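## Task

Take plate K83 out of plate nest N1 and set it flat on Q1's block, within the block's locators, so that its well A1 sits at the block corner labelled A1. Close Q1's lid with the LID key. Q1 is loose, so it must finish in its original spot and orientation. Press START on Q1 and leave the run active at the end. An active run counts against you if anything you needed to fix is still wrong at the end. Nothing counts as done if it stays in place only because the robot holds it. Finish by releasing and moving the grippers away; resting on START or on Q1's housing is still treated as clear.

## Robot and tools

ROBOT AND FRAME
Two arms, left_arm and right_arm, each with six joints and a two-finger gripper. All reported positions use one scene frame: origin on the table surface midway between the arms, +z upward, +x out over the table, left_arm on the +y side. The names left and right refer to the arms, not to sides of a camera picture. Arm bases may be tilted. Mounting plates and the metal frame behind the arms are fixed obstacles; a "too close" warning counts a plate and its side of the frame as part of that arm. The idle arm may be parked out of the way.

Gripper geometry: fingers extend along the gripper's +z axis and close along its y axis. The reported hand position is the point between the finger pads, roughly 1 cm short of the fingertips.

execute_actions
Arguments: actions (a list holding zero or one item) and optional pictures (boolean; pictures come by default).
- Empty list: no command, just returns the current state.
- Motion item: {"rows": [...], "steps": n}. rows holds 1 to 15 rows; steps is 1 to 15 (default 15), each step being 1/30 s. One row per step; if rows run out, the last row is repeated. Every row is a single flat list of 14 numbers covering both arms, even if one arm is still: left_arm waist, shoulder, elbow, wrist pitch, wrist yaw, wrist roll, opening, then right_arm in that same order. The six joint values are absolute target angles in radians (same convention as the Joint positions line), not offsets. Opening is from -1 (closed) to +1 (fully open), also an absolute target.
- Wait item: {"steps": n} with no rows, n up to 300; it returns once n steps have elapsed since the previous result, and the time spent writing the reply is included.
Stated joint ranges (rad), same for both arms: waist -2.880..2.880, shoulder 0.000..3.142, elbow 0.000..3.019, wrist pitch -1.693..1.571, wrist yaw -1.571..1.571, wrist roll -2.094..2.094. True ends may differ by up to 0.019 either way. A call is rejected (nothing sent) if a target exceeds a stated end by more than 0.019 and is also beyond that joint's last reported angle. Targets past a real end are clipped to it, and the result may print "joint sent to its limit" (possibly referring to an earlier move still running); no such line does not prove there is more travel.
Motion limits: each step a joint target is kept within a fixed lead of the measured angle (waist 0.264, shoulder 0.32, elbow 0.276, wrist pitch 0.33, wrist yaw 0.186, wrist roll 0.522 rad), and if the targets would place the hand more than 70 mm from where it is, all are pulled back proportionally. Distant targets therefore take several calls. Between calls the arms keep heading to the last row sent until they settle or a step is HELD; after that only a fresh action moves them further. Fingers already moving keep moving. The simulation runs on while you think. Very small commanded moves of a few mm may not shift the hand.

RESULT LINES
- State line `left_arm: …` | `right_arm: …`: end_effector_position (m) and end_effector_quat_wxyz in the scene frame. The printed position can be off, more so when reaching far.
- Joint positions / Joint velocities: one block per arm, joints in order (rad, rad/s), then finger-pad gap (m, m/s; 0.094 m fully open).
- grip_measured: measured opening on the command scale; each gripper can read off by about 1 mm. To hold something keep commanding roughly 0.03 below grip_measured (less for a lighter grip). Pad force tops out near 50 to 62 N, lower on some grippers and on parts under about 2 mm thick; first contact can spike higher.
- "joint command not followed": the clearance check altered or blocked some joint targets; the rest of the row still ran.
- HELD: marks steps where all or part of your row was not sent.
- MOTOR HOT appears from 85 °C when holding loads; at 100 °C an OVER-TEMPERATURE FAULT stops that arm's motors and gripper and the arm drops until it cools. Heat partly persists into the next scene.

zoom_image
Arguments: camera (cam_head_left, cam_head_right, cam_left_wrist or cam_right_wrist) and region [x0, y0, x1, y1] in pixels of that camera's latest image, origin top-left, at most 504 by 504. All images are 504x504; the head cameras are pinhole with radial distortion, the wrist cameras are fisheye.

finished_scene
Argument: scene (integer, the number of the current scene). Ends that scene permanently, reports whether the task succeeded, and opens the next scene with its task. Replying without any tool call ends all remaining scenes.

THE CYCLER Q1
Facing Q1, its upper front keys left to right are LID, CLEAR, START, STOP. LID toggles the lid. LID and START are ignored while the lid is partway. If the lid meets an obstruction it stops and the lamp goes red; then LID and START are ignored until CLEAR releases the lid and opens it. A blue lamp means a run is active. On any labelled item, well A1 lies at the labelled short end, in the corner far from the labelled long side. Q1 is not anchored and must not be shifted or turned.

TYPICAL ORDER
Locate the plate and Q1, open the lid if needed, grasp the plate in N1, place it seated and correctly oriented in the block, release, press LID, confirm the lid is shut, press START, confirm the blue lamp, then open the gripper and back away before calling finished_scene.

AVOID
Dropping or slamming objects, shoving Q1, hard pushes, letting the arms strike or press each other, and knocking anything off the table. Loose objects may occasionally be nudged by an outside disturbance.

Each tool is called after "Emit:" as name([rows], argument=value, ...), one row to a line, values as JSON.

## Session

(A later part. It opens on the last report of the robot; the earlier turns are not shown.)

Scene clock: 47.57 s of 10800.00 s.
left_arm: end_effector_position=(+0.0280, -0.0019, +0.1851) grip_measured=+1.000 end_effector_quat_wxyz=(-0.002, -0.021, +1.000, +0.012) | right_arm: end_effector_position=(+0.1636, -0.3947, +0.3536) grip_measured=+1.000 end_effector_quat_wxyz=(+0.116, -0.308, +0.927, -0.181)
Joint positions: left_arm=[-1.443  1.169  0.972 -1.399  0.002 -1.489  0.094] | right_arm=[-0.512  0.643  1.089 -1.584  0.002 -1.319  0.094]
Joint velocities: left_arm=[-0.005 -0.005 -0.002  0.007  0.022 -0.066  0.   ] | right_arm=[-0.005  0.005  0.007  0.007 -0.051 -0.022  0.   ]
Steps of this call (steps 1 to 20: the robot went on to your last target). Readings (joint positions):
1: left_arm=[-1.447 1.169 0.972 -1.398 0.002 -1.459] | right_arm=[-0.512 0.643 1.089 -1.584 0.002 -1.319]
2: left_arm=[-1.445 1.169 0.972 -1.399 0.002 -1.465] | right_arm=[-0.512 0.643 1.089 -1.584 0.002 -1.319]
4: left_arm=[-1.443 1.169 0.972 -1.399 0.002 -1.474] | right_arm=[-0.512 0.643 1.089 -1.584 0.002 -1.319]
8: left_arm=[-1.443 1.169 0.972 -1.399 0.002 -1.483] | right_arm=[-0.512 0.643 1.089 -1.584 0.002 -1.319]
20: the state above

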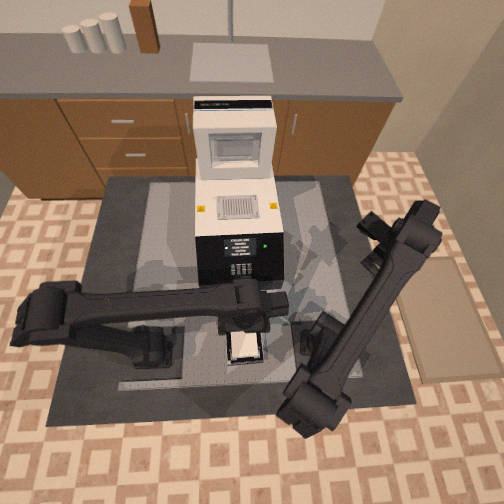

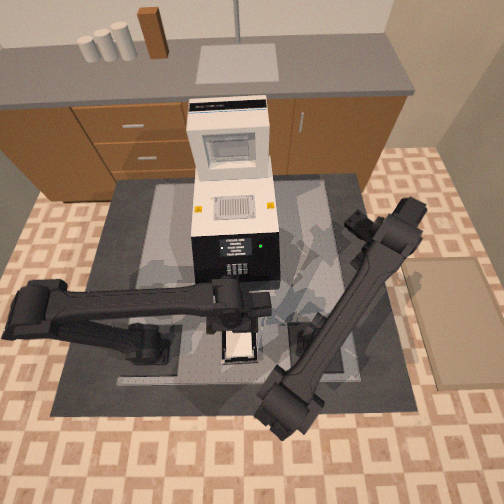

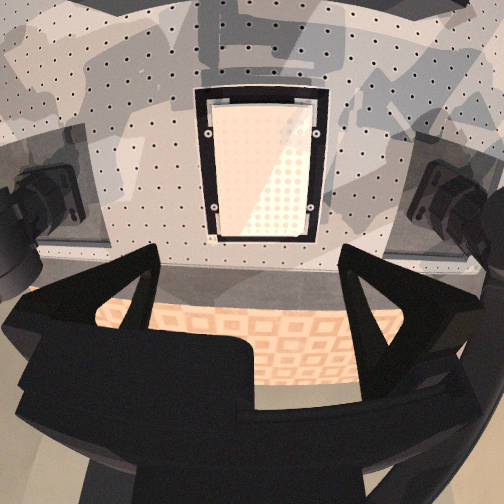

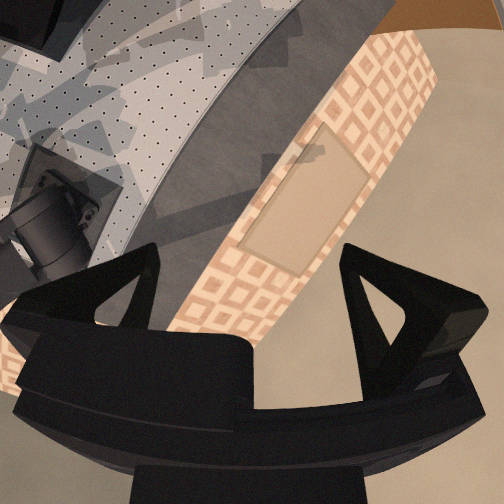

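Emit:
execute_actions([
  {"rows":[[-1.41,1.33,0.82,-1.055,0,-1.47,1,-0.5,0.647,1.1,-1.584,0,-1.319,1]]},
], pictures=false)

Emit:
execute_actions([
  {"steps":10},
])

Scene clock: 51.97 s of 10800.00 s.
left_arm: end_effector_position=(+0.0377, -0.0154, +0.0706) grip_measured=+1.000 end_effector_quat_wxyz=(-0.004, -0.029, +0.999, +0.024) | right_arm: end_effector_position=(+0.1636, -0.3947, +0.3536) grip_measured=+1.000 end_effector_quat_wxyz=(+0.116, -0.308, +0.927, -0.181)
Joint positions: left_arm=[-1.418  1.35   0.802 -1.072  0.002 -1.481  0.094] | right_arm=[-0.512  0.643  1.089 -1.584  0.002 -1.319  0.094]
Joint velocities: left_arm=[ 0.005 -0.103  0.002  0.032 -0.022 -0.037  0.   ] | right_arm=[ 0.005  0.005 -0.017 -0.002  0.081 -0.081  0.   ]
Steps of this call (steps 1 to 15: the robot went on to your last target; steps 16 to 117: nothing new was sent; steps 118 to 132: all 15 steps of this action). Readings (joint positions):
118: left_arm=[-1.442 1.173 0.958 -1.359 0.002 -1.490] | right_arm=[-0.512 0.643 1.089 -1.584 0.002 -1.319]
119: left_arm=[-1.440 1.180 0.935 -1.290 0.002 -1.489] | right_arm=[-0.512 0.643 1.089 -1.584 0.002 -1.319]
121: left_arm=[-1.432 1.228 0.881 -1.171 0.002 -1.486] | right_arm=[-0.512 0.643 1.089 -1.584 0.002 -1.319]
125: left_arm=[-1.419 1.350 0.813 -1.082 0.002 -1.482] | right_arm=[-0.512 0.643 1.089 -1.584 0.002 -1.319]
132: the state above

Scene clock: 52.30 s of 10800.00 s.
left_arm: end_effector_position=(+0.0377, -0.0157, +0.0719) grip_measured=+1.000 end_effector_quat_wxyz=(-0.004, -0.029, +0.999, +0.022) | right_arm: end_effector_position=(+0.1636, -0.3947, +0.3536) grip_measured=+1.000 end_effector_quat_wxyz=(+0.116, -0.308, +0.927, -0.181)
Joint positions: left_arm=[-1.418  1.345  0.802 -1.072  0.002 -1.48   0.094] | right_arm=[-0.512  0.643  1.089 -1.584  0.002 -1.319  0.094]
Joint velocities: left_arm=[ 0.005 -0.005  0.002  0.002  0.081 -0.066  0.   ] | right_arm=[ 0.005  0.005 -0.002 -0.027 -0.007  0.051  0.   ]
Steps of this call (steps 1 to 10: the robot went on to your last target). Readings (joint positions):
1: left_arm=[-1.418 1.347 0.802 -1.072 0.002 -1.481] | right_arm=[-0.512 0.643 1.089 -1.584 0.002 -1.319]
2: left_arm=[-1.418 1.346 0.802 -1.072 0.002 -1.481] | right_arm=[-0.512 0.643 1.089 -1.584 0.002 -1.319]
4: left_arm=[-1.418 1.345 0.802 -1.072 0.002 -1.480] | right_arm=[-0.512 0.643 1.089 -1.584 0.002 -1.319]
8: left_arm=[-1.418 1.345 0.802 -1.072 0.002 -1.480] | right_arm=[-0.512 0.643 1.089 -1.584 0.002 -1.319]
10: the state above

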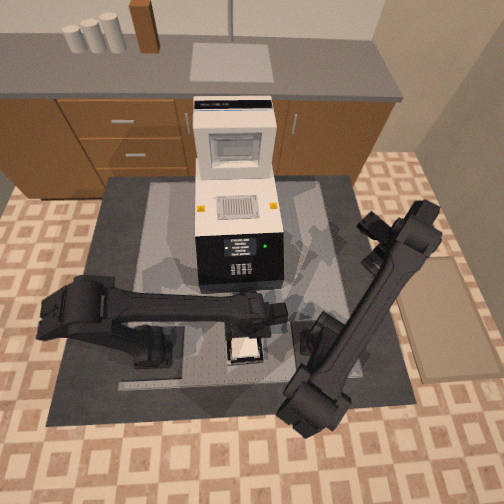

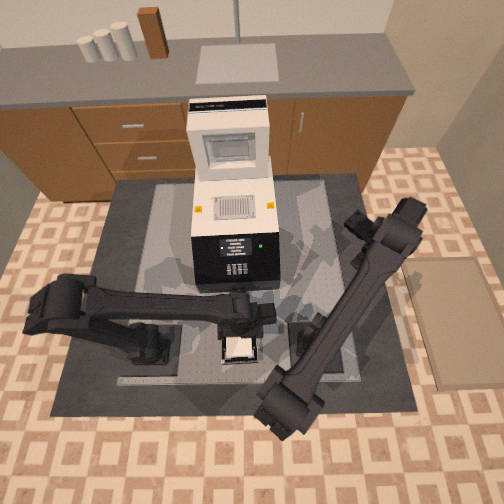

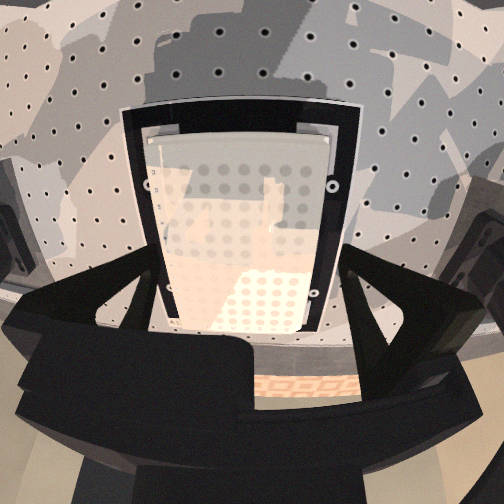

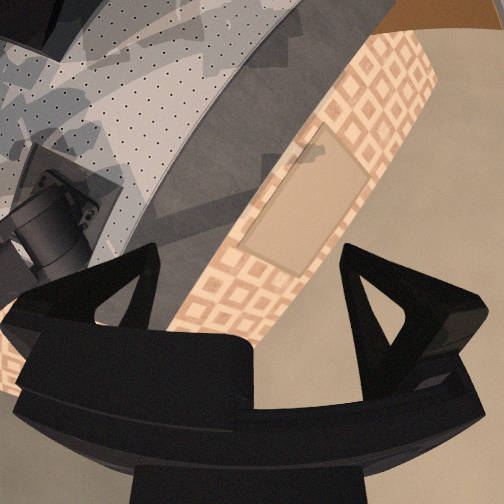

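Emit:
execute_actions([
  {"rows":[[-1.43,1.402,0.775,-1.02,0,-1.49,1,-0.5,0.647,1.1,-1.584,0,-1.319,1]]},
])

Scene clock: 55.97 s of 10800.00 s.
left_arm: end_effector_position=(+0.0376, -0.0154, +0.0616) grip_measured=+1.000 end_effector_quat_wxyz=(-0.003, -0.028, +0.999, +0.026) | right_arm: end_effector_position=(+0.1636, -0.3947, +0.3536) grip_measured=+1.000 end_effector_quat_wxyz=(+0.116, -0.308, +0.927, -0.181)
Joint positions: left_arm=[-1.419  1.368  0.792 -1.048  0.001 -1.481  0.094] | right_arm=[-0.512  0.643  1.089 -1.584  0.002 -1.319  0.094]
Joint velocities: left_arm=[-0.024 -0.005  0.002  0.017 -0.007  0.037  0.   ] | right_arm=[-0.005 -0.015  0.007 -0.012  0.051 -0.007  0.   ]
Steps of this call (steps 1 to 15: the robot went on to your last target; steps 16 to 90: nothing new was sent; then 0.17 s passed at rest; steps 91 to 105: all 15 steps of this action). Readings (joint positions):
91: left_arm=[-1.418 1.348 0.799 -1.064 0.002 -1.480] | right_arm=[-0.512 0.643 1.089 -1.584 0.002 -1.319]
92: left_arm=[-1.418 1.354 0.795 -1.053 0.002 -1.480] | right_arm=[-0.512 0.643 1.089 -1.584 0.002 -1.319]
94: left_arm=[-1.419 1.369 0.791 -1.047 0.001 -1.481] | right_arm=[-0.512 0.643 1.089 -1.584 0.002 -1.319]
98: left_arm=[-1.419 1.368 0.792 -1.048 0.001 -1.481] | right_arm=[-0.512 0.643 1.089 -1.584 0.002 -1.319]
105: the state above

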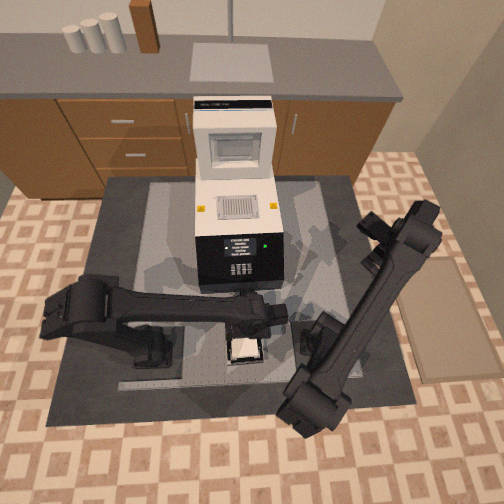

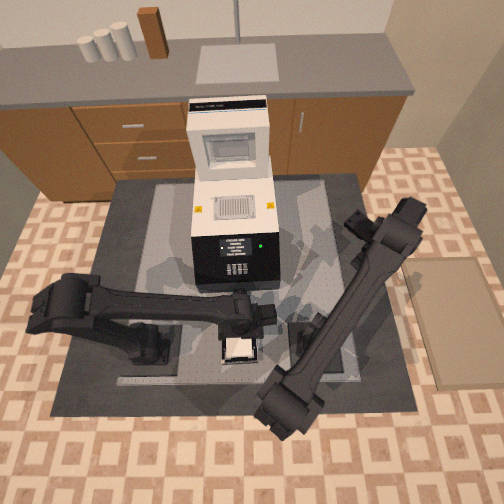

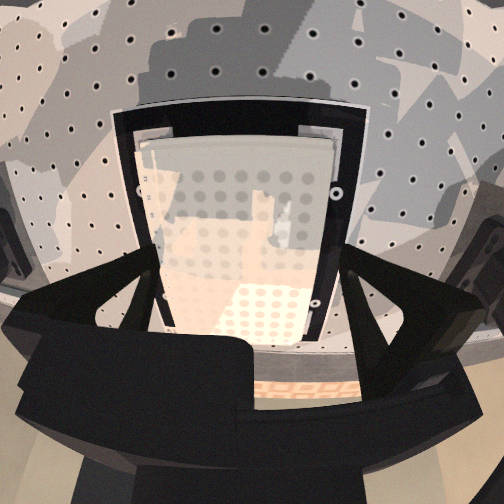

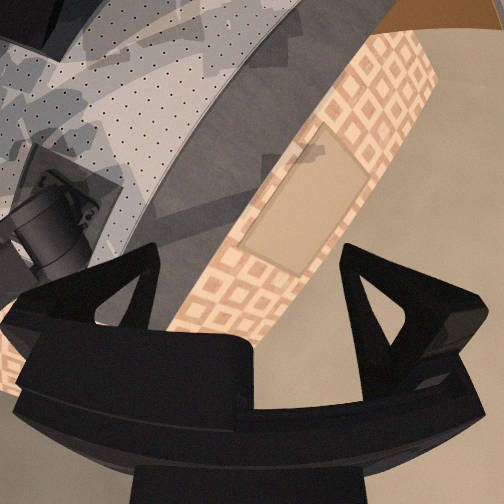

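Emit:
execute_actions([
  {"rows":[[-1.42,1.335,0.83,-1.07,0,-1.49,1,-0.5,0.647,1.1,-1.584,0,-1.319,1],[-1.42,1.335,0.83,-1.07,0,-1.49,1,-0.5,0.647,1.1,-1.584,0,-1.319,1],[-1.42,1.335,0.83,-1.07,0,-1.49,1,-0.5,0.647,1.1,-1.584,0,-1.319,1],[-1.42,1.335,0.83,-1.07,0,-1.49,1,-0.5,0.647,1.1,-1.584,0,-1.319,1],[-1.42,1.335,0.83,-1.07,0,-1.49,1,-0.5,0.647,1.1,-1.584,0,-1.319,1],[-1.475,1.35,0.83,-1.135,0,-1.55,1,-0.5,0.647,1.1,-1.584,0,-1.319,1]]},
])

Scene clock: 59.27 s of 10800.00 s.
left_arm: end_effector_position=(+0.0198, -0.0041, +0.0701) grip_measured=+1.000 end_effector_quat_wxyz=(-0.003, -0.028, +0.998, +0.049) | right_arm: end_effector_position=(+0.1636, -0.3947, +0.3536) grip_measured=+1.000 end_effector_quat_wxyz=(+0.116, -0.308, +0.927, -0.181)
Joint positions: left_arm=[-1.472  1.349  0.797 -1.117 -0.    -1.533  0.094] | right_arm=[-0.512  0.643  1.089 -1.584  0.002 -1.319  0.094]
Joint velocities: left_arm=[-0.005 -0.015 -0.007 -0.002 -0.051 -0.051  0.   ] | right_arm=[-0.015 -0.005  0.002 -0.007 -0.037 -0.051  0.   ]
Steps of this call (steps 1 to 15: the robot went on to your last target; steps 16 to 84: nothing new was sent; steps 85 to 99: all 15 steps of this action). Readings (joint positions):
85: left_arm=[-1.419 1.364 0.795 -1.054 0.001 -1.481] | right_arm=[-0.512 0.643 1.089 -1.584 0.002 -1.319]
86: left_arm=[-1.419 1.359 0.796 -1.055 0.001 -1.481] | right_arm=[-0.512 0.643 1.089 -1.584 0.002 -1.319]
88: left_arm=[-1.419 1.351 0.796 -1.055 0.001 -1.481] | right_arm=[-0.512 0.643 1.089 -1.584 0.002 -1.319]
92: left_arm=[-1.443 1.349 0.797 -1.101 -0.000 -1.509] | right_arm=[-0.512 0.643 1.089 -1.584 0.002 -1.319]
99: the state above

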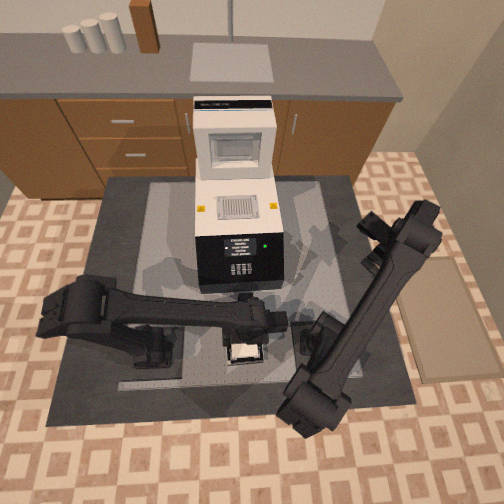

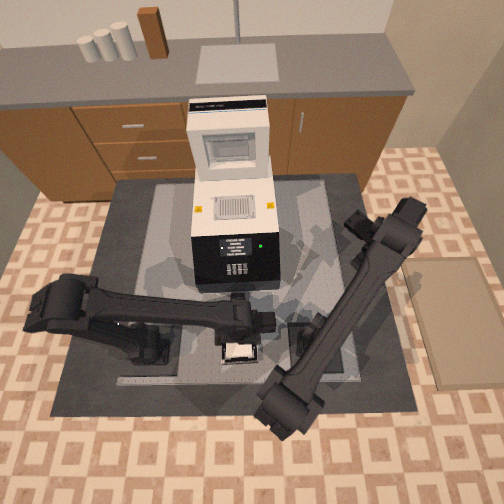

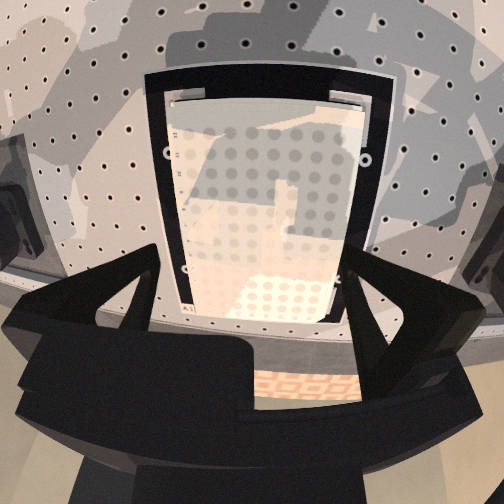

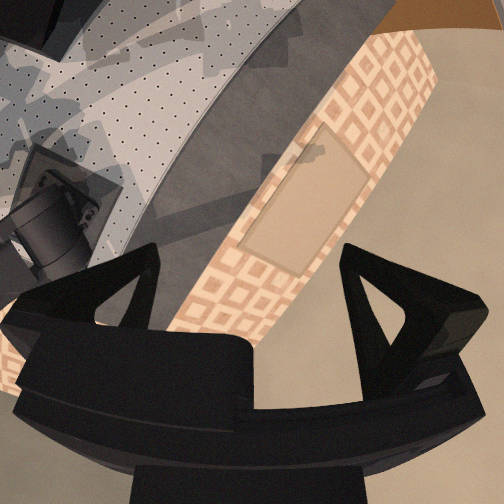

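Emit:
execute_actions([
  {"rows":[[-1.45,1.295,0.765,-1.01,0,-1.51,1,-0.5,0.647,1.1,-1.584,0,-1.319,1]]},
])

Emit:
zoom_image(camera="cam_left_wrist", region=[130, 60, 400, 340])

Scene clock: 61.70 s of 10800.00 s.
left_arm: end_effector_position=(+0.0246, -0.0137, +0.0706) grip_measured=+1.000 end_effector_quat_wxyz=(-0.000, -0.028, +1.000, +0.000) | right_arm: end_effector_position=(+0.1636, -0.3947, +0.3536) grip_measured=+1.000 end_effector_quat_wxyz=(+0.116, -0.308, +0.927, -0.181)
Joint positions: left_arm=[-1.46   1.308  0.765 -1.029 -0.    -1.521  0.094] | right_arm=[-0.512  0.643  1.089 -1.584  0.002 -1.319  0.094]
Joint velocities: left_arm=[-0.015 -0.015 -0.002 -0.007 -0.037 -0.051  0.   ] | right_arm=[-0.005  0.005 -0.007 -0.002  0.037  0.022  0.   ]
Steps of this call (steps 1 to 15: the robot went on to your last target; steps 16 to 58: nothing new was sent; steps 59 to 73: all 15 steps of this action). Readings (joint positions):
59: left_arm=[-1.471 1.345 0.791 -1.098 -0.000 -1.536] | right_arm=[-0.512 0.643 1.089 -1.584 0.002 -1.319]
60: left_arm=[-1.469 1.338 0.781 -1.068 -0.000 -1.532] | right_arm=[-0.512 0.643 1.089 -1.584 0.002 -1.319]
62: left_arm=[-1.463 1.322 0.768 -1.041 -0.000 -1.528] | right_arm=[-0.512 0.643 1.089 -1.584 0.002 -1.319]
66: left_arm=[-1.460 1.309 0.765 -1.030 -0.000 -1.523] | right_arm=[-0.512 0.643 1.089 -1.584 0.002 -1.319]
73: the state above

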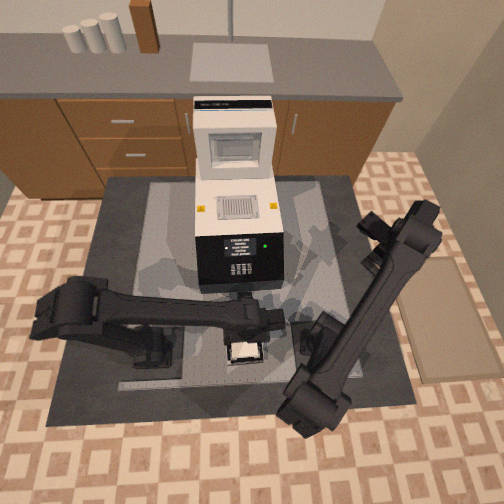

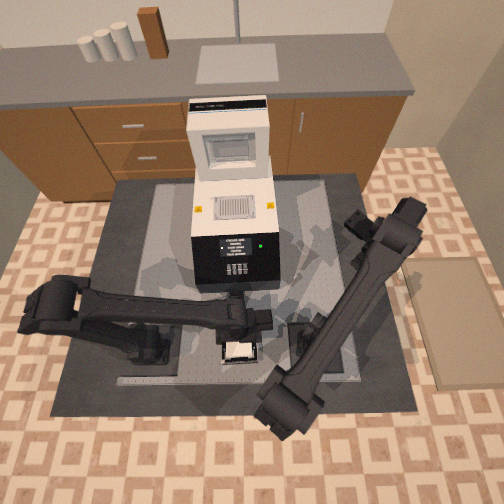

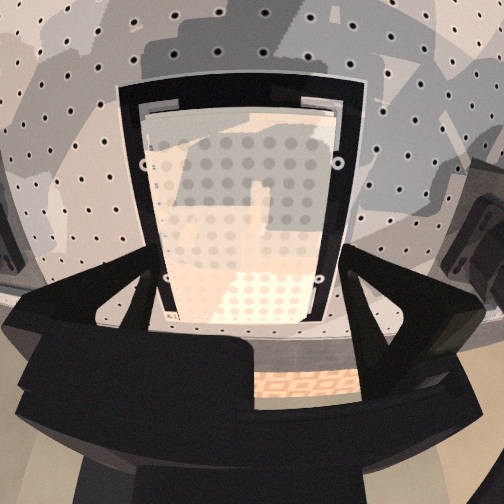

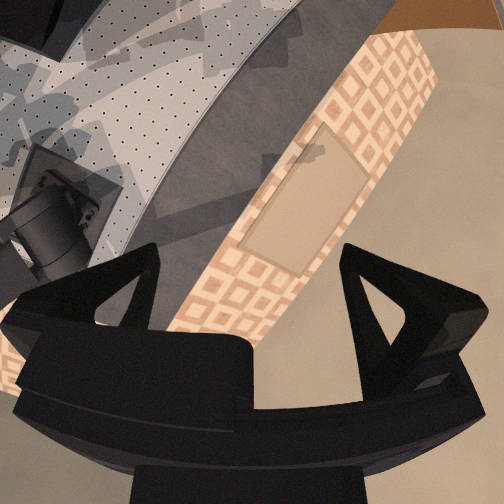

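Region (130, 60, 400, 340) of cam_left_wrist's 504x504 image, scaled by 1.800, with more detail than that image has; it fills the left 486 columns of this view, and the rest is white.

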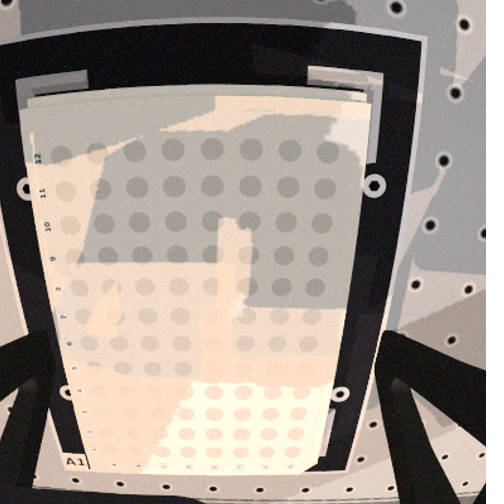

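Emit:
execute_actions([
  {"rows":[[-1.45,1.295,0.742,-0.988,0,-1.51,1,-0.5,0.647,1.1,-1.584,0,-1.319,1]]},
])

Scene clock: 64.00 s of 10800.00 s.
left_arm: end_effector_position=(+0.0240, -0.0085, +0.0629) grip_measured=+1.000 end_effector_quat_wxyz=(-0.000, -0.028, +1.000, +0.001) | right_arm: end_effector_position=(+0.1636, -0.3947, +0.3536) grip_measured=+1.000 end_effector_quat_wxyz=(+0.116, -0.308, +0.927, -0.181)
Joint positions: left_arm=[-1.46   1.308  0.741 -1.006 -0.    -1.52   0.094] | right_arm=[-0.512  0.643  1.089 -1.584  0.002 -1.319  0.094]
Joint velocities: left_arm=[-0.005 -0.005  0.007 -0.007 -0.007 -0.051  0.   ] | right_arm=[-0.015  0.015  0.012 -0.022 -0.022  0.037  0.   ]
Steps of this call (steps 1 to 15: the robot went on to your last target; steps 16 to 54: nothing new was sent; steps 55 to 69: all 15 steps of this action). Readings (joint positions):
55: left_arm=[-1.460 1.308 0.762 -1.023 -0.000 -1.520] | right_arm=[-0.512 0.643 1.089 -1.584 0.002 -1.319]
56: left_arm=[-1.460 1.308 0.757 -1.015 -0.000 -1.520] | right_arm=[-0.512 0.643 1.089 -1.584 0.002 -1.319]
58: left_arm=[-1.460 1.308 0.747 -1.008 -0.000 -1.520] | right_arm=[-0.512 0.643 1.089 -1.584 0.002 -1.319]
62: left_arm=[-1.460 1.308 0.741 -1.008 -0.000 -1.520] | right_arm=[-0.512 0.643 1.089 -1.584 0.002 -1.319]
69: the state above

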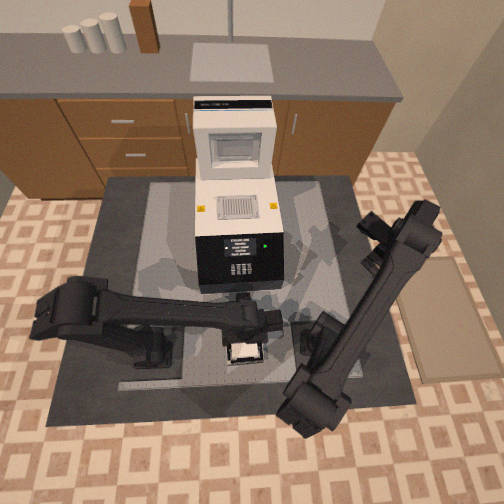

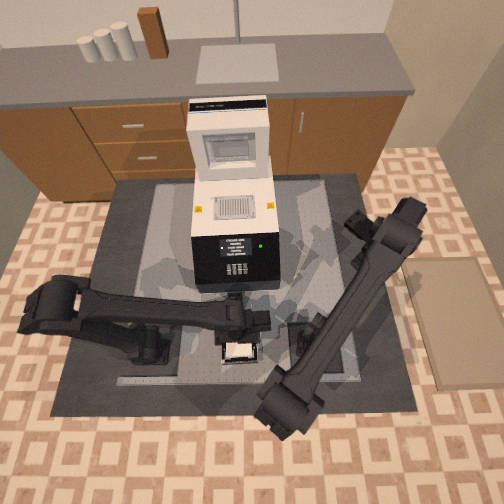

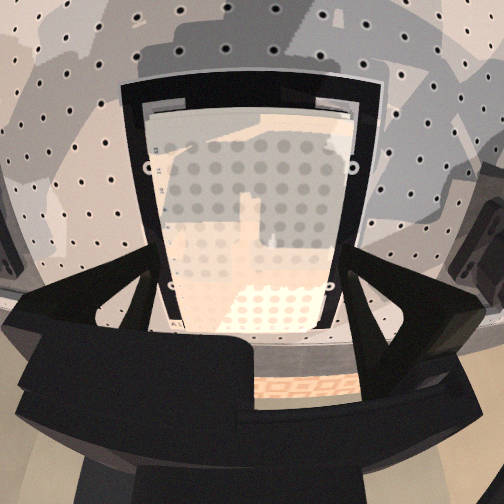

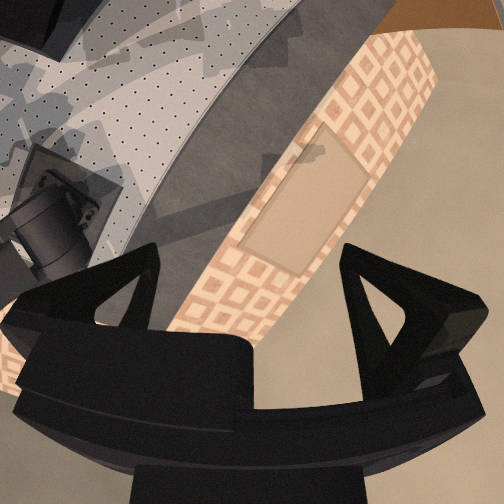

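Centred. Down.

Emit:
execute_actions([
  {"rows":[[-1.45,1.325,0.73,-0.96,0,-1.51,1,-0.5,0.647,1.1,-1.584,0,-1.319,1],[-1.45,1.33,0.725,-0.95,0,-1.51,1,-0.5,0.647,1.1,-1.584,0,-1.319,1],[-1.45,1.335,0.72,-0.94,0,-1.51,1,-0.5,0.647,1.1,-1.584,0,-1.319,1],[-1.45,1.345,0.71,-0.923,0,-1.51,1,-0.5,0.647,1.1,-1.584,0,-1.319,1]]},
])

Scene clock: 66.60 s of 10800.00 s.
left_arm: end_effector_position=(+0.0243, -0.0114, +0.0514) grip_measured=+1.000 end_effector_quat_wxyz=(+0.001, -0.028, +1.000, -0.008) | right_arm: end_effector_position=(+0.1636, -0.3947, +0.3536) grip_measured=+1.000 end_effector_quat_wxyz=(+0.116, -0.308, +0.927, -0.181)
Joint positions: left_arm=[-1.46   1.324  0.719 -0.949 -0.    -1.52   0.094] | right_arm=[-0.512  0.643  1.089 -1.584  0.002 -1.319  0.094]
Joint velocities: left_arm=[-0.005  0.015 -0.017 -0.002  0.022 -0.007  0.   ] | right_arm=[ 0.005 -0.005  0.007 -0.012  0.051  0.037  0.   ]
Steps of this call (steps 1 to 15: the robot went on to your last target; steps 16 to 63: nothing new was sent; steps 64 to 78: all 15 steps of this action). Readings (joint positions):
64: left_arm=[-1.460 1.308 0.739 -1.000 -0.000 -1.520] | right_arm=[-0.512 0.643 1.089 -1.584 0.002 -1.319]
65: left_arm=[-1.460 1.309 0.736 -0.989 -0.000 -1.520] | right_arm=[-0.512 0.643 1.089 -1.584 0.002 -1.319]
67: left_arm=[-1.460 1.314 0.727 -0.965 -0.000 -1.520] | right_arm=[-0.512 0.643 1.089 -1.584 0.002 -1.319]
71: left_arm=[-1.460 1.324 0.719 -0.949 -0.000 -1.520] | right_arm=[-0.512 0.643 1.089 -1.584 0.002 -1.319]
78: the state above

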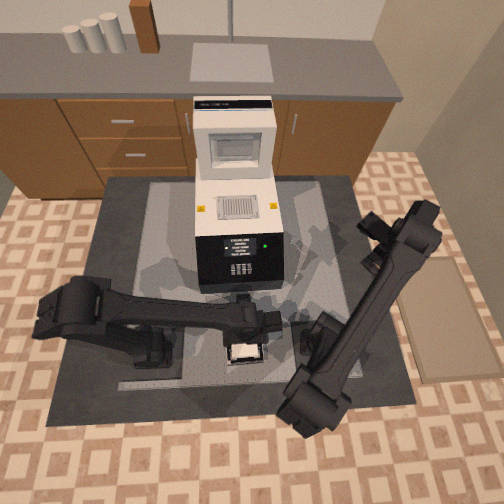

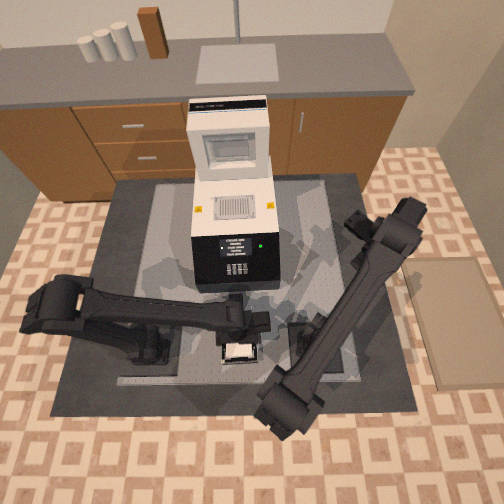

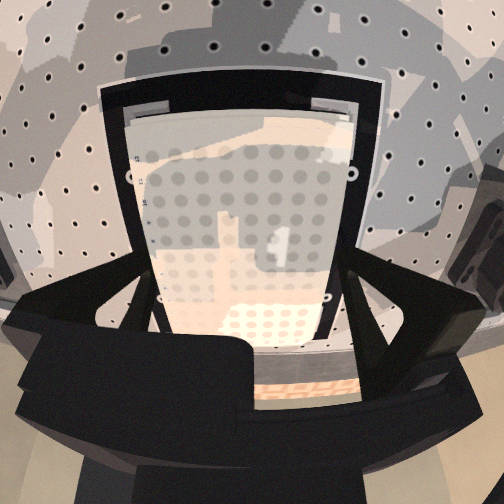

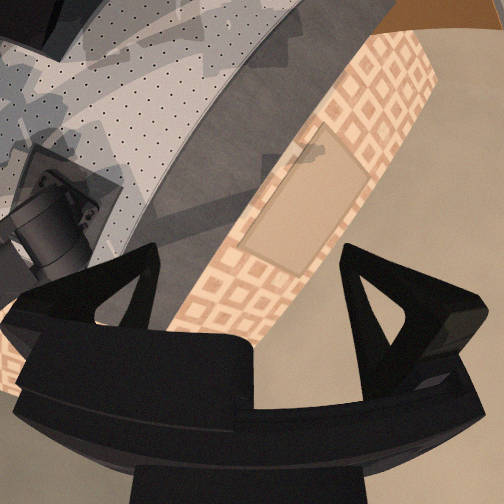

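Emit:
execute_actions([
  {"rows":[[-1.45,1.32,0.725,-0.99,0,-1.51,1,-0.5,0.647,1.1,-1.584,0,-1.319,1]]},
])

Scene clock: 68.23 s of 10800.00 s.
left_arm: end_effector_position=(+0.0239, -0.0077, +0.0518) grip_measured=+1.000 end_effector_quat_wxyz=(+0.000, -0.028, +1.000, -0.001) | right_arm: end_effector_position=(+0.1636, -0.3947, +0.3536) grip_measured=+1.000 end_effector_quat_wxyz=(+0.116, -0.308, +0.927, -0.181)
Joint positions: left_arm=[-1.46   1.323  0.72  -0.965 -0.    -1.519  0.094] | right_arm=[-0.512  0.643  1.089 -1.584  0.002 -1.319  0.094]
Joint velocities: left_arm=[ 0.005 -0.005 -0.012  0.012  0.037  0.037  0.   ] | right_arm=[-0.015 -0.015  0.002  0.007  0.037  0.051  0.   ]
Steps of this call (steps 1 to 15: the robot went on to your last target; steps 16 to 34: nothing new was sent; steps 35 to 49: all 15 steps of this action). Readings (joint positions):
35: left_arm=[-1.460 1.323 0.720 -0.953 -0.000 -1.519] | right_arm=[-0.512 0.643 1.089 -1.584 0.002 -1.319]
36: left_arm=[-1.460 1.323 0.720 -0.960 -0.000 -1.519] | right_arm=[-0.512 0.643 1.089 -1.584 0.002 -1.319]
38: left_arm=[-1.460 1.323 0.720 -0.964 -0.000 -1.519] | right_arm=[-0.512 0.643 1.089 -1.584 0.002 -1.319]
42: left_arm=[-1.460 1.323 0.720 -0.965 -0.000 -1.519] | right_arm=[-0.512 0.643 1.089 -1.584 0.002 -1.319]
49: the state above

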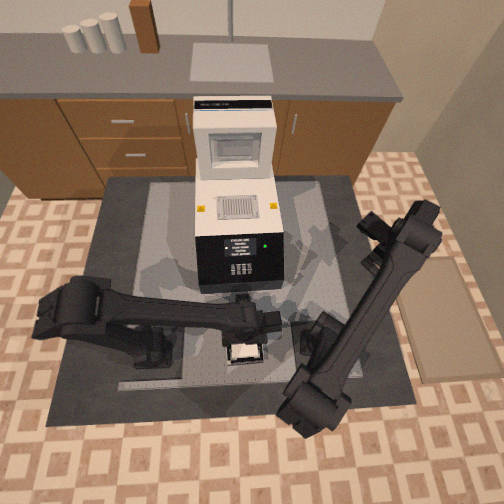

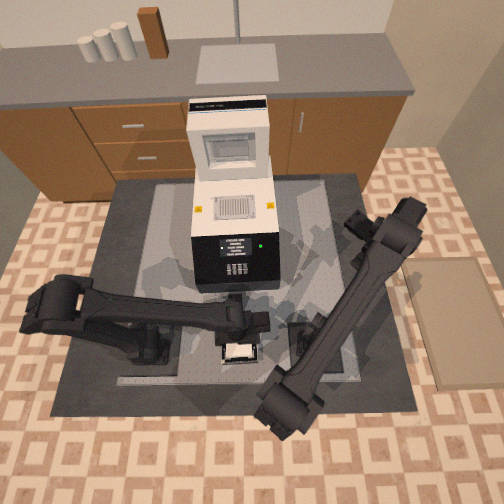

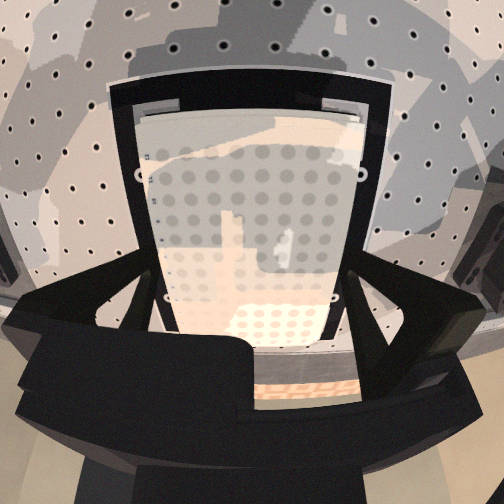

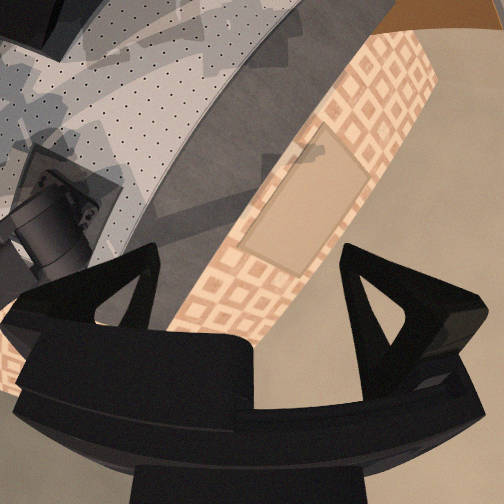

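Emit:
execute_actions([
  {"rows":[[-1.45,1.35,0.705,-0.94,0,-1.51,1,-0.5,0.647,1.1,-1.584,0,-1.319,1],[-1.45,1.36,0.695,-0.92,0,-1.51,1,-0.5,0.647,1.1,-1.584,0,-1.319,1],[-1.45,1.367,0.689,-0.905,0,-1.51,1,-0.5,0.647,1.1,-1.584,0,-1.319,1]]},
])

Scene clock: 70.20 s of 10800.00 s.
left_arm: end_effector_position=(+0.0241, -0.0088, +0.0509) grip_measured=+1.000 end_effector_quat_wxyz=(+0.000, -0.028, +1.000, -0.004) | right_arm: end_effector_position=(+0.1636, -0.3947, +0.3536) grip_measured=+1.000 end_effector_quat_wxyz=(+0.116, -0.308, +0.927, -0.181)
Joint positions: left_arm=[-1.46   1.323  0.717 -0.956 -0.    -1.519  0.094] | right_arm=[-0.512  0.643  1.089 -1.584  0.002 -1.319  0.094]
Joint velocities: left_arm=[ 0.015 -0.005 -0.007 -0.012 -0.022 -0.037  0.   ] | right_arm=[-0.005  0.005 -0.012  0.012  0.022 -0.081  0.   ]
Steps of this call (steps 1 to 15: the robot went on to your last target; steps 16 to 44: nothing new was sent; steps 45 to 59: all 15 steps of this action). Readings (joint positions):
45: left_arm=[-1.460 1.323 0.720 -0.964 -0.000 -1.519] | right_arm=[-0.512 0.643 1.089 -1.584 0.002 -1.319]
46: left_arm=[-1.460 1.323 0.718 -0.958 -0.000 -1.519] | right_arm=[-0.512 0.643 1.089 -1.584 0.002 -1.319]
48: left_arm=[-1.460 1.323 0.717 -0.956 -0.000 -1.519] | right_arm=[-0.512 0.643 1.089 -1.584 0.002 -1.319]
52: left_arm=[-1.460 1.323 0.717 -0.956 -0.000 -1.519] | right_arm=[-0.512 0.643 1.089 -1.584 0.002 -1.319]
59: the state above

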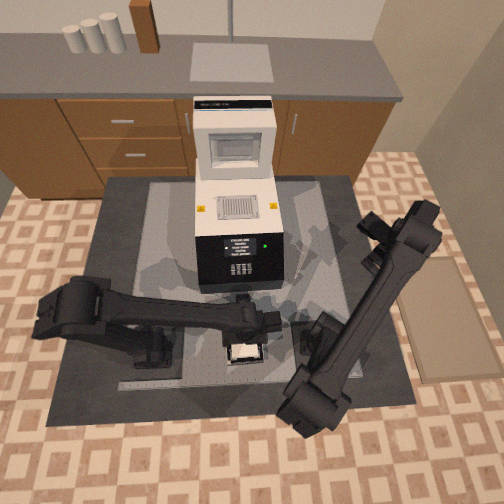

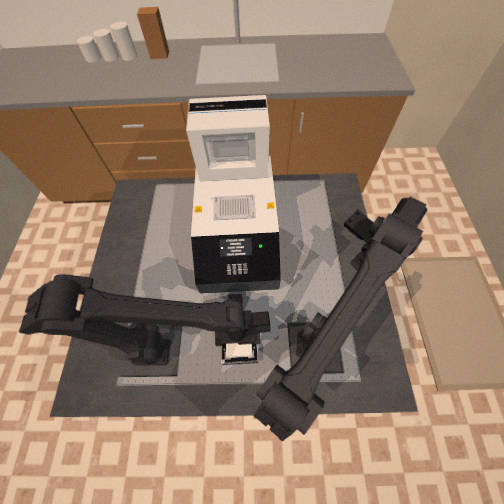

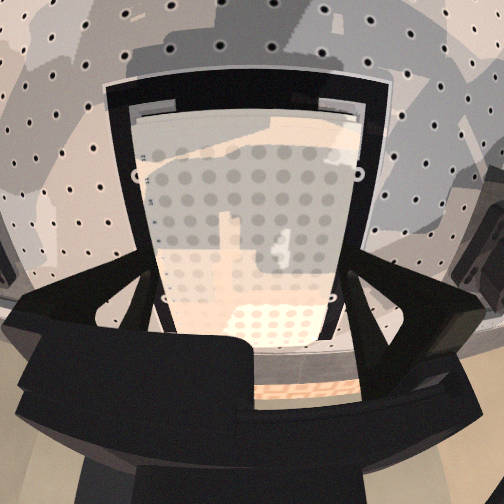

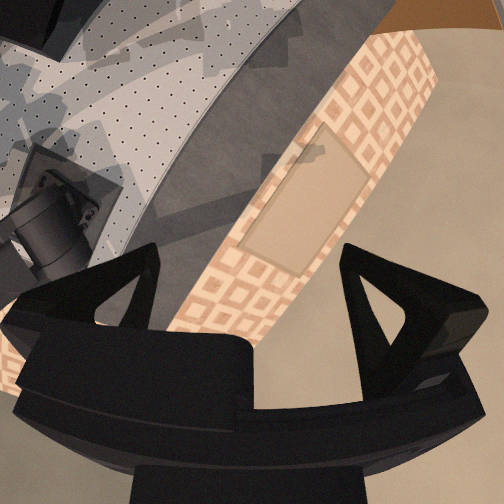

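Emit:
execute_actions([
  {"rows":[[-1.46,1.31,0.75,-0.97,0,-1.51,1,-0.5,0.647,1.1,-1.584,0,-1.319,1],[-1.46,1.31,0.75,-0.97,0,-1.51,1,-0.5,0.647,1.1,-1.584,0,-1.319,1],[-1.46,1.31,0.75,-0.97,0,-1.51,1,-0.5,0.647,1.1,-1.584,0,-1.319,1],[-1.46,1.31,0.75,-0.97,0,-1.51,0.9,-0.5,0.647,1.1,-1.584,0,-1.319,1],[-1.46,1.31,0.75,-0.97,0,-1.51,0.84,-0.5,0.647,1.1,-1.584,0,-1.319,1],[-1.46,1.31,0.75,-0.97,0,-1.51,0.78,-0.5,0.647,1.1,-1.584,0,-1.319,1]]},
], pictures=false)

Scene clock: 74.90 s of 10800.00 s.
left_arm: end_effector_position=(+0.0241, -0.0092, +0.0520) grip_measured=+0.792 end_effector_quat_wxyz=(+0.000, -0.028, +1.000, -0.005) | right_arm: end_effector_position=(+0.1636, -0.3947, +0.3536) grip_measured=+1.000 end_effector_quat_wxyz=(+0.116, -0.308, +0.927, -0.181)
Joint positions: left_arm=[-1.46   1.321  0.719 -0.958 -0.    -1.519  0.084] | right_arm=[-0.512  0.643  1.089 -1.584  0.002 -1.319  0.094]
Joint velocities: left_arm=[-0.015 -0.015 -0.012 -0.012 -0.066 -0.022 -0.001] | right_arm=[-0.005  0.015  0.002 -0.002 -0.037  0.051  0.   ]
Steps of this call (steps 1 to 15: the robot went on to your last target; steps 16 to 90: nothing new was sent; then 1.20 s passed at rest; steps 91 to 105: all 15 steps of this action). Readings (joint positions):
91: left_arm=[-1.460 1.321 0.719 -0.958 -0.000 -1.519] | right_arm=[-0.512 0.643 1.089 -1.584 0.002 -1.319]
92: left_arm=[-1.460 1.321 0.719 -0.958 -0.000 -1.519] | right_arm=[-0.512 0.643 1.089 -1.584 0.002 -1.319]
94: left_arm=[-1.460 1.321 0.719 -0.958 -0.000 -1.519] | right_arm=[-0.512 0.643 1.089 -1.584 0.002 -1.319]
98: left_arm=[-1.460 1.321 0.719 -0.958 -0.000 -1.519] | right_arm=[-0.512 0.643 1.089 -1.584 0.002 -1.319]
105: the state above

Emit:
execute_actions([
  {"rows":[[-1.46,1.31,0.75,-0.97,0,-1.51,0.73,-0.5,0.647,1.1,-1.584,0,-1.319,1]],"steps":10},
], pictures=false)

Scene clock: 77.20 s of 10800.00 s.
left_arm: end_effector_position=(+0.0241, -0.0092, +0.0520) grip_measured=+0.762 end_effector_quat_wxyz=(+0.000, -0.028, +1.000, -0.005) | right_arm: end_effector_position=(+0.1636, -0.3947, +0.3536) grip_measured=+1.000 end_effector_quat_wxyz=(+0.116, -0.308, +0.927, -0.181)
Joint positions: left_arm=[-1.46   1.321  0.719 -0.958 -0.    -1.519  0.083] | right_arm=[-0.512  0.643  1.089 -1.584  0.002 -1.319  0.094]
Joint velocities: left_arm=[-0.015  0.005  0.002 -0.012 -0.051 -0.007  0.001] | right_arm=[ 0.005 -0.015 -0.002 -0.002  0.095  0.125  0.   ]
Steps of this call (steps 1 to 15: the robot went on to your last target; steps 16 to 59: nothing new was sent; steps 60 to 69: all 10 steps of this action). Readings (joint positions):
60: left_arm=[-1.460 1.321 0.719 -0.958 -0.000 -1.519] | right_arm=[-0.512 0.643 1.089 -1.584 0.002 -1.319]
61: left_arm=[-1.460 1.321 0.719 -0.958 -0.000 -1.519] | right_arm=[-0.512 0.643 1.089 -1.584 0.002 -1.319]
63: left_arm=[-1.460 1.321 0.719 -0.958 -0.000 -1.519] | right_arm=[-0.512 0.643 1.089 -1.584 0.002 -1.319]
67: left_arm=[-1.460 1.321 0.719 -0.958 -0.000 -1.519] | right_arm=[-0.512 0.643 1.089 -1.584 0.002 -1.319]
69: the state above

Emit:
execute_actions([
  {"rows":[[-1.46,1.30,0.77,-0.99,0,-1.51,0.73,-0.5,0.647,1.1,-1.584,0,-1.319,1],[-1.46,1.29,0.78,-1.01,0,-1.51,0.73,-0.5,0.647,1.1,-1.584,0,-1.319,1],[-1.46,1.28,0.79,-1.03,0,-1.51,0.73,-0.5,0.647,1.1,-1.584,0,-1.319,1],[-1.46,1.27,0.80,-1.05,0,-1.51,0.73,-0.5,0.647,1.1,-1.584,0,-1.319,1],[-1.46,1.26,0.81,-1.07,0,-1.51,0.73,-0.5,0.647,1.1,-1.584,0,-1.319,1],[-1.46,1.25,0.82,-1.09,0,-1.51,0.73,-0.5,0.647,1.1,-1.584,0,-1.319,1],[-1.46,1.24,0.835,-1.115,0,-1.51,0.73,-0.5,0.647,1.1,-1.584,0,-1.319,1],[-1.46,1.23,0.85,-1.14,0,-1.51,0.73,-0.5,0.647,1.1,-1.584,0,-1.319,1],[-1.46,1.22,0.87,-1.17,0,-1.51,0.73,-0.5,0.647,1.1,-1.584,0,-1.319,1],[-1.46,1.21,0.89,-1.2,0,-1.51,0.73,-0.5,0.647,1.1,-1.584,0,-1.319,1],[-1.46,1.2,0.92,-1.24,0,-1.51,0.73,-0.5,0.647,1.1,-1.584,0,-1.319,1],[-1.46,1.19,0.95,-1.28,0,-1.51,0.73,-0.5,0.647,1.1,-1.584,0,-1.319,1],[-1.46,1.18,0.99,-1.33,0,-1.51,0.73,-0.5,0.647,1.1,-1.584,0,-1.319,1],[-1.46,1.17,1.03,-1.38,0,-1.51,0.73,-0.5,0.647,1.1,-1.584,0,-1.319,1]]},
], pictures=false)

Emit:
execute_actions([
  {"rows":[[-1.46,1.17,1.1,-1.46,0,-1.3,0.73,-0.5,0.647,1.1,-1.584,0,-1.319,1],[-1.46,1.17,1.15,-1.51,0,-1.3,0.73,-0.5,0.647,1.1,-1.584,0,-1.319,1],[-1.46,1.17,1.2,-1.56,0,-1.1,0.73,-0.5,0.647,1.1,-1.584,0,-1.319,1],[-1.46,1.17,1.25,-1.61,0,-1,0.73,-0.5,0.647,1.1,-1.584,0,-1.319,1],[-1.46,1.18,1.32,-1.68,0,0.3,0.73,-0.5,0.647,1.1,-1.584,0,-1.319,1]]},
], pictures=false)

Emit:
execute_actions([
  {"steps":15},
])

Scene clock: 86.57 s of 10800.00 s.
left_arm: end_effector_position=(+0.0245, -0.0129, +0.1612) grip_measured=+0.762 end_effector_quat_wxyz=(-0.000, -0.028, +1.000, +0.005) | right_arm: end_effector_position=(+0.1636, -0.3947, +0.3536) grip_measured=+1.000 end_effector_quat_wxyz=(+0.116, -0.308, +0.927, -0.181)
Joint positions: left_arm=[-1.46   1.204  0.935 -1.312 -0.    -1.519  0.083] | right_arm=[-0.512  0.643  1.089 -1.584  0.002 -1.319  0.094]
Joint velocities: left_arm=[ 0.005 -0.278  0.882 -0.842  0.007 -0.022 -0.   ] | right_arm=[-0.015  0.015 -0.012 -0.007  0.066  0.037  0.   ]
Steps of this call (steps 1 to 15: the robot went on to your last target; steps 16 to 90: nothing new was sent; then 5.87 s passed at rest; steps 91 to 105: all 15 steps of this action). Readings (joint positions):
91: left_arm=[-1.460 1.321 0.719 -0.961 -0.000 -1.519] | right_arm=[-0.512 0.643 1.089 -1.584 0.002 -1.319]
92: left_arm=[-1.460 1.320 0.722 -0.966 -0.000 -1.519] | right_arm=[-0.512 0.643 1.089 -1.584 0.002 -1.319]
94: left_arm=[-1.460 1.315 0.734 -0.997 -0.000 -1.519] | right_arm=[-0.512 0.643 1.089 -1.584 0.002 -1.319]
98: left_arm=[-1.460 1.277 0.769 -1.081 -0.000 -1.519] | right_arm=[-0.512 0.643 1.089 -1.584 0.002 -1.319]
105: the state above

Scene clock: 87.07 s of 10800.00 s.
left_arm: end_effector_position=(+0.0255, -0.0221, +0.3080) grip_measured=+0.762 end_effector_quat_wxyz=(+0.011, +0.563, +0.826, -0.013) | right_arm: end_effector_position=(+0.1636, -0.3947, +0.3536) grip_measured=+1.000 end_effector_quat_wxyz=(+0.116, -0.308, +0.927, -0.181)
Joint positions: left_arm=[-1.46   1.172  1.297 -1.663 -0.    -0.267  0.083] | right_arm=[-0.512  0.643  1.089 -1.584  0.002 -1.319  0.094]
Joint velocities: left_arm=[-0.015 -0.005 -0.012 -0.007  0.022  2.791 -0.001] | right_arm=[ 0.015  0.005  0.002  0.007  0.022 -0.037  0.   ]
Steps of this call (steps 1 to 15: all 15 steps of this action). Readings (joint positions):
1: left_arm=[-1.460 1.196 0.970 -1.351 -0.000 -1.485] | right_arm=[-0.512 0.643 1.089 -1.584 0.002 -1.319]
2: left_arm=[-1.460 1.192 1.008 -1.396 -0.000 -1.453] | right_arm=[-0.512 0.643 1.089 -1.584 0.002 -1.319]
4: left_arm=[-1.460 1.190 1.093 -1.486 -0.000 -1.335] | right_arm=[-0.512 0.643 1.089 -1.584 0.002 -1.319]
8: left_arm=[-1.460 1.187 1.261 -1.632 -0.000 -0.965] | right_arm=[-0.512 0.643 1.089 -1.584 0.002 -1.319]
15: the state above

Scene clock: 87.57 s of 10800.00 s.
left_arm: end_effector_position=(+0.0255, -0.0221, +0.3080) grip_measured=+0.762 end_effector_quat_wxyz=(+0.014, +0.762, +0.647, -0.009) | right_arm: end_effector_position=(+0.1636, -0.3947, +0.3536) grip_measured=+1.000 end_effector_quat_wxyz=(+0.116, -0.308, +0.927, -0.181)
Joint positions: left_arm=[-1.46   1.172  1.297 -1.663 -0.     0.27   0.083] | right_arm=[-0.512  0.643  1.089 -1.584  0.002 -1.319  0.094]
Joint velocities: left_arm=[ 0.005 -0.005 -0.007 -0.007 -0.007  0.11  -0.002] | right_arm=[-0.005 -0.015 -0.017 -0.002 -0.037 -0.037  0.   ]
Steps of this call (steps 1 to 15: the robot went on to your last target). Readings (joint positions):
1: left_arm=[-1.460 1.172 1.297 -1.663 -0.000 -0.167] | right_arm=[-0.512 0.643 1.089 -1.584 0.002 -1.319]
2: left_arm=[-1.460 1.172 1.297 -1.663 -0.000 -0.076] | right_arm=[-0.512 0.643 1.089 -1.584 0.002 -1.319]
4: left_arm=[-1.460 1.172 1.297 -1.663 -0.000 0.056] | right_arm=[-0.512 0.643 1.089 -1.584 0.002 -1.319]
8: left_arm=[-1.460 1.172 1.297 -1.663 -0.000 0.195] | right_arm=[-0.512 0.643 1.089 -1.584 0.002 -1.319]
15: the state above

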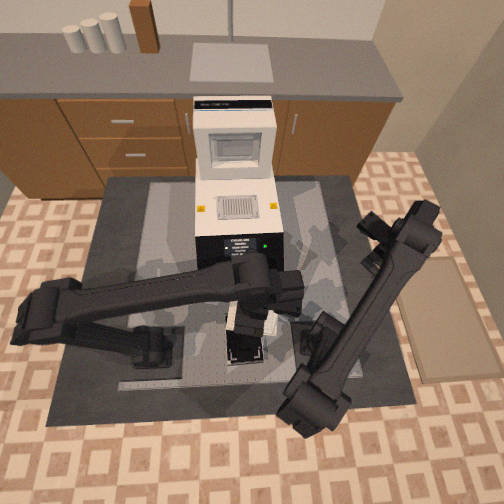

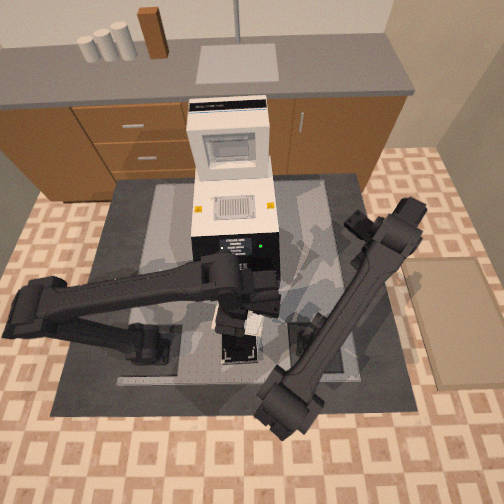

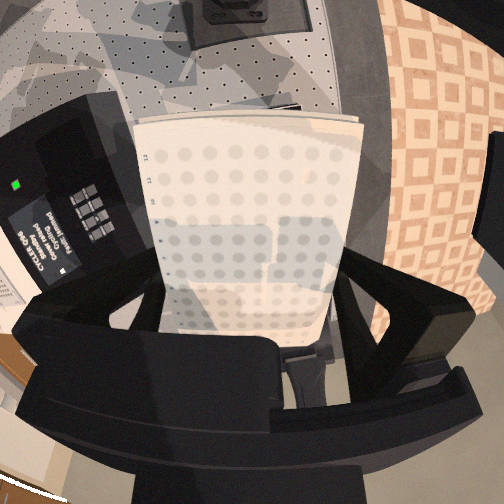

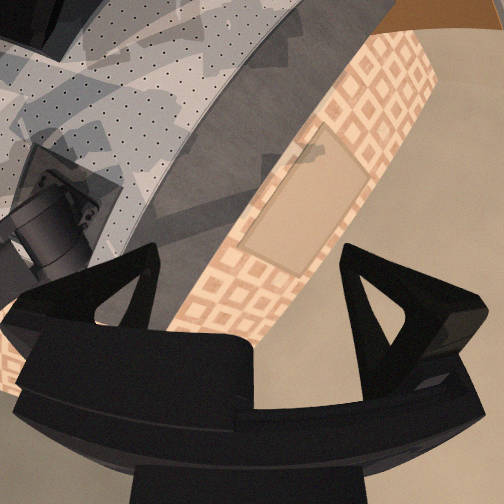

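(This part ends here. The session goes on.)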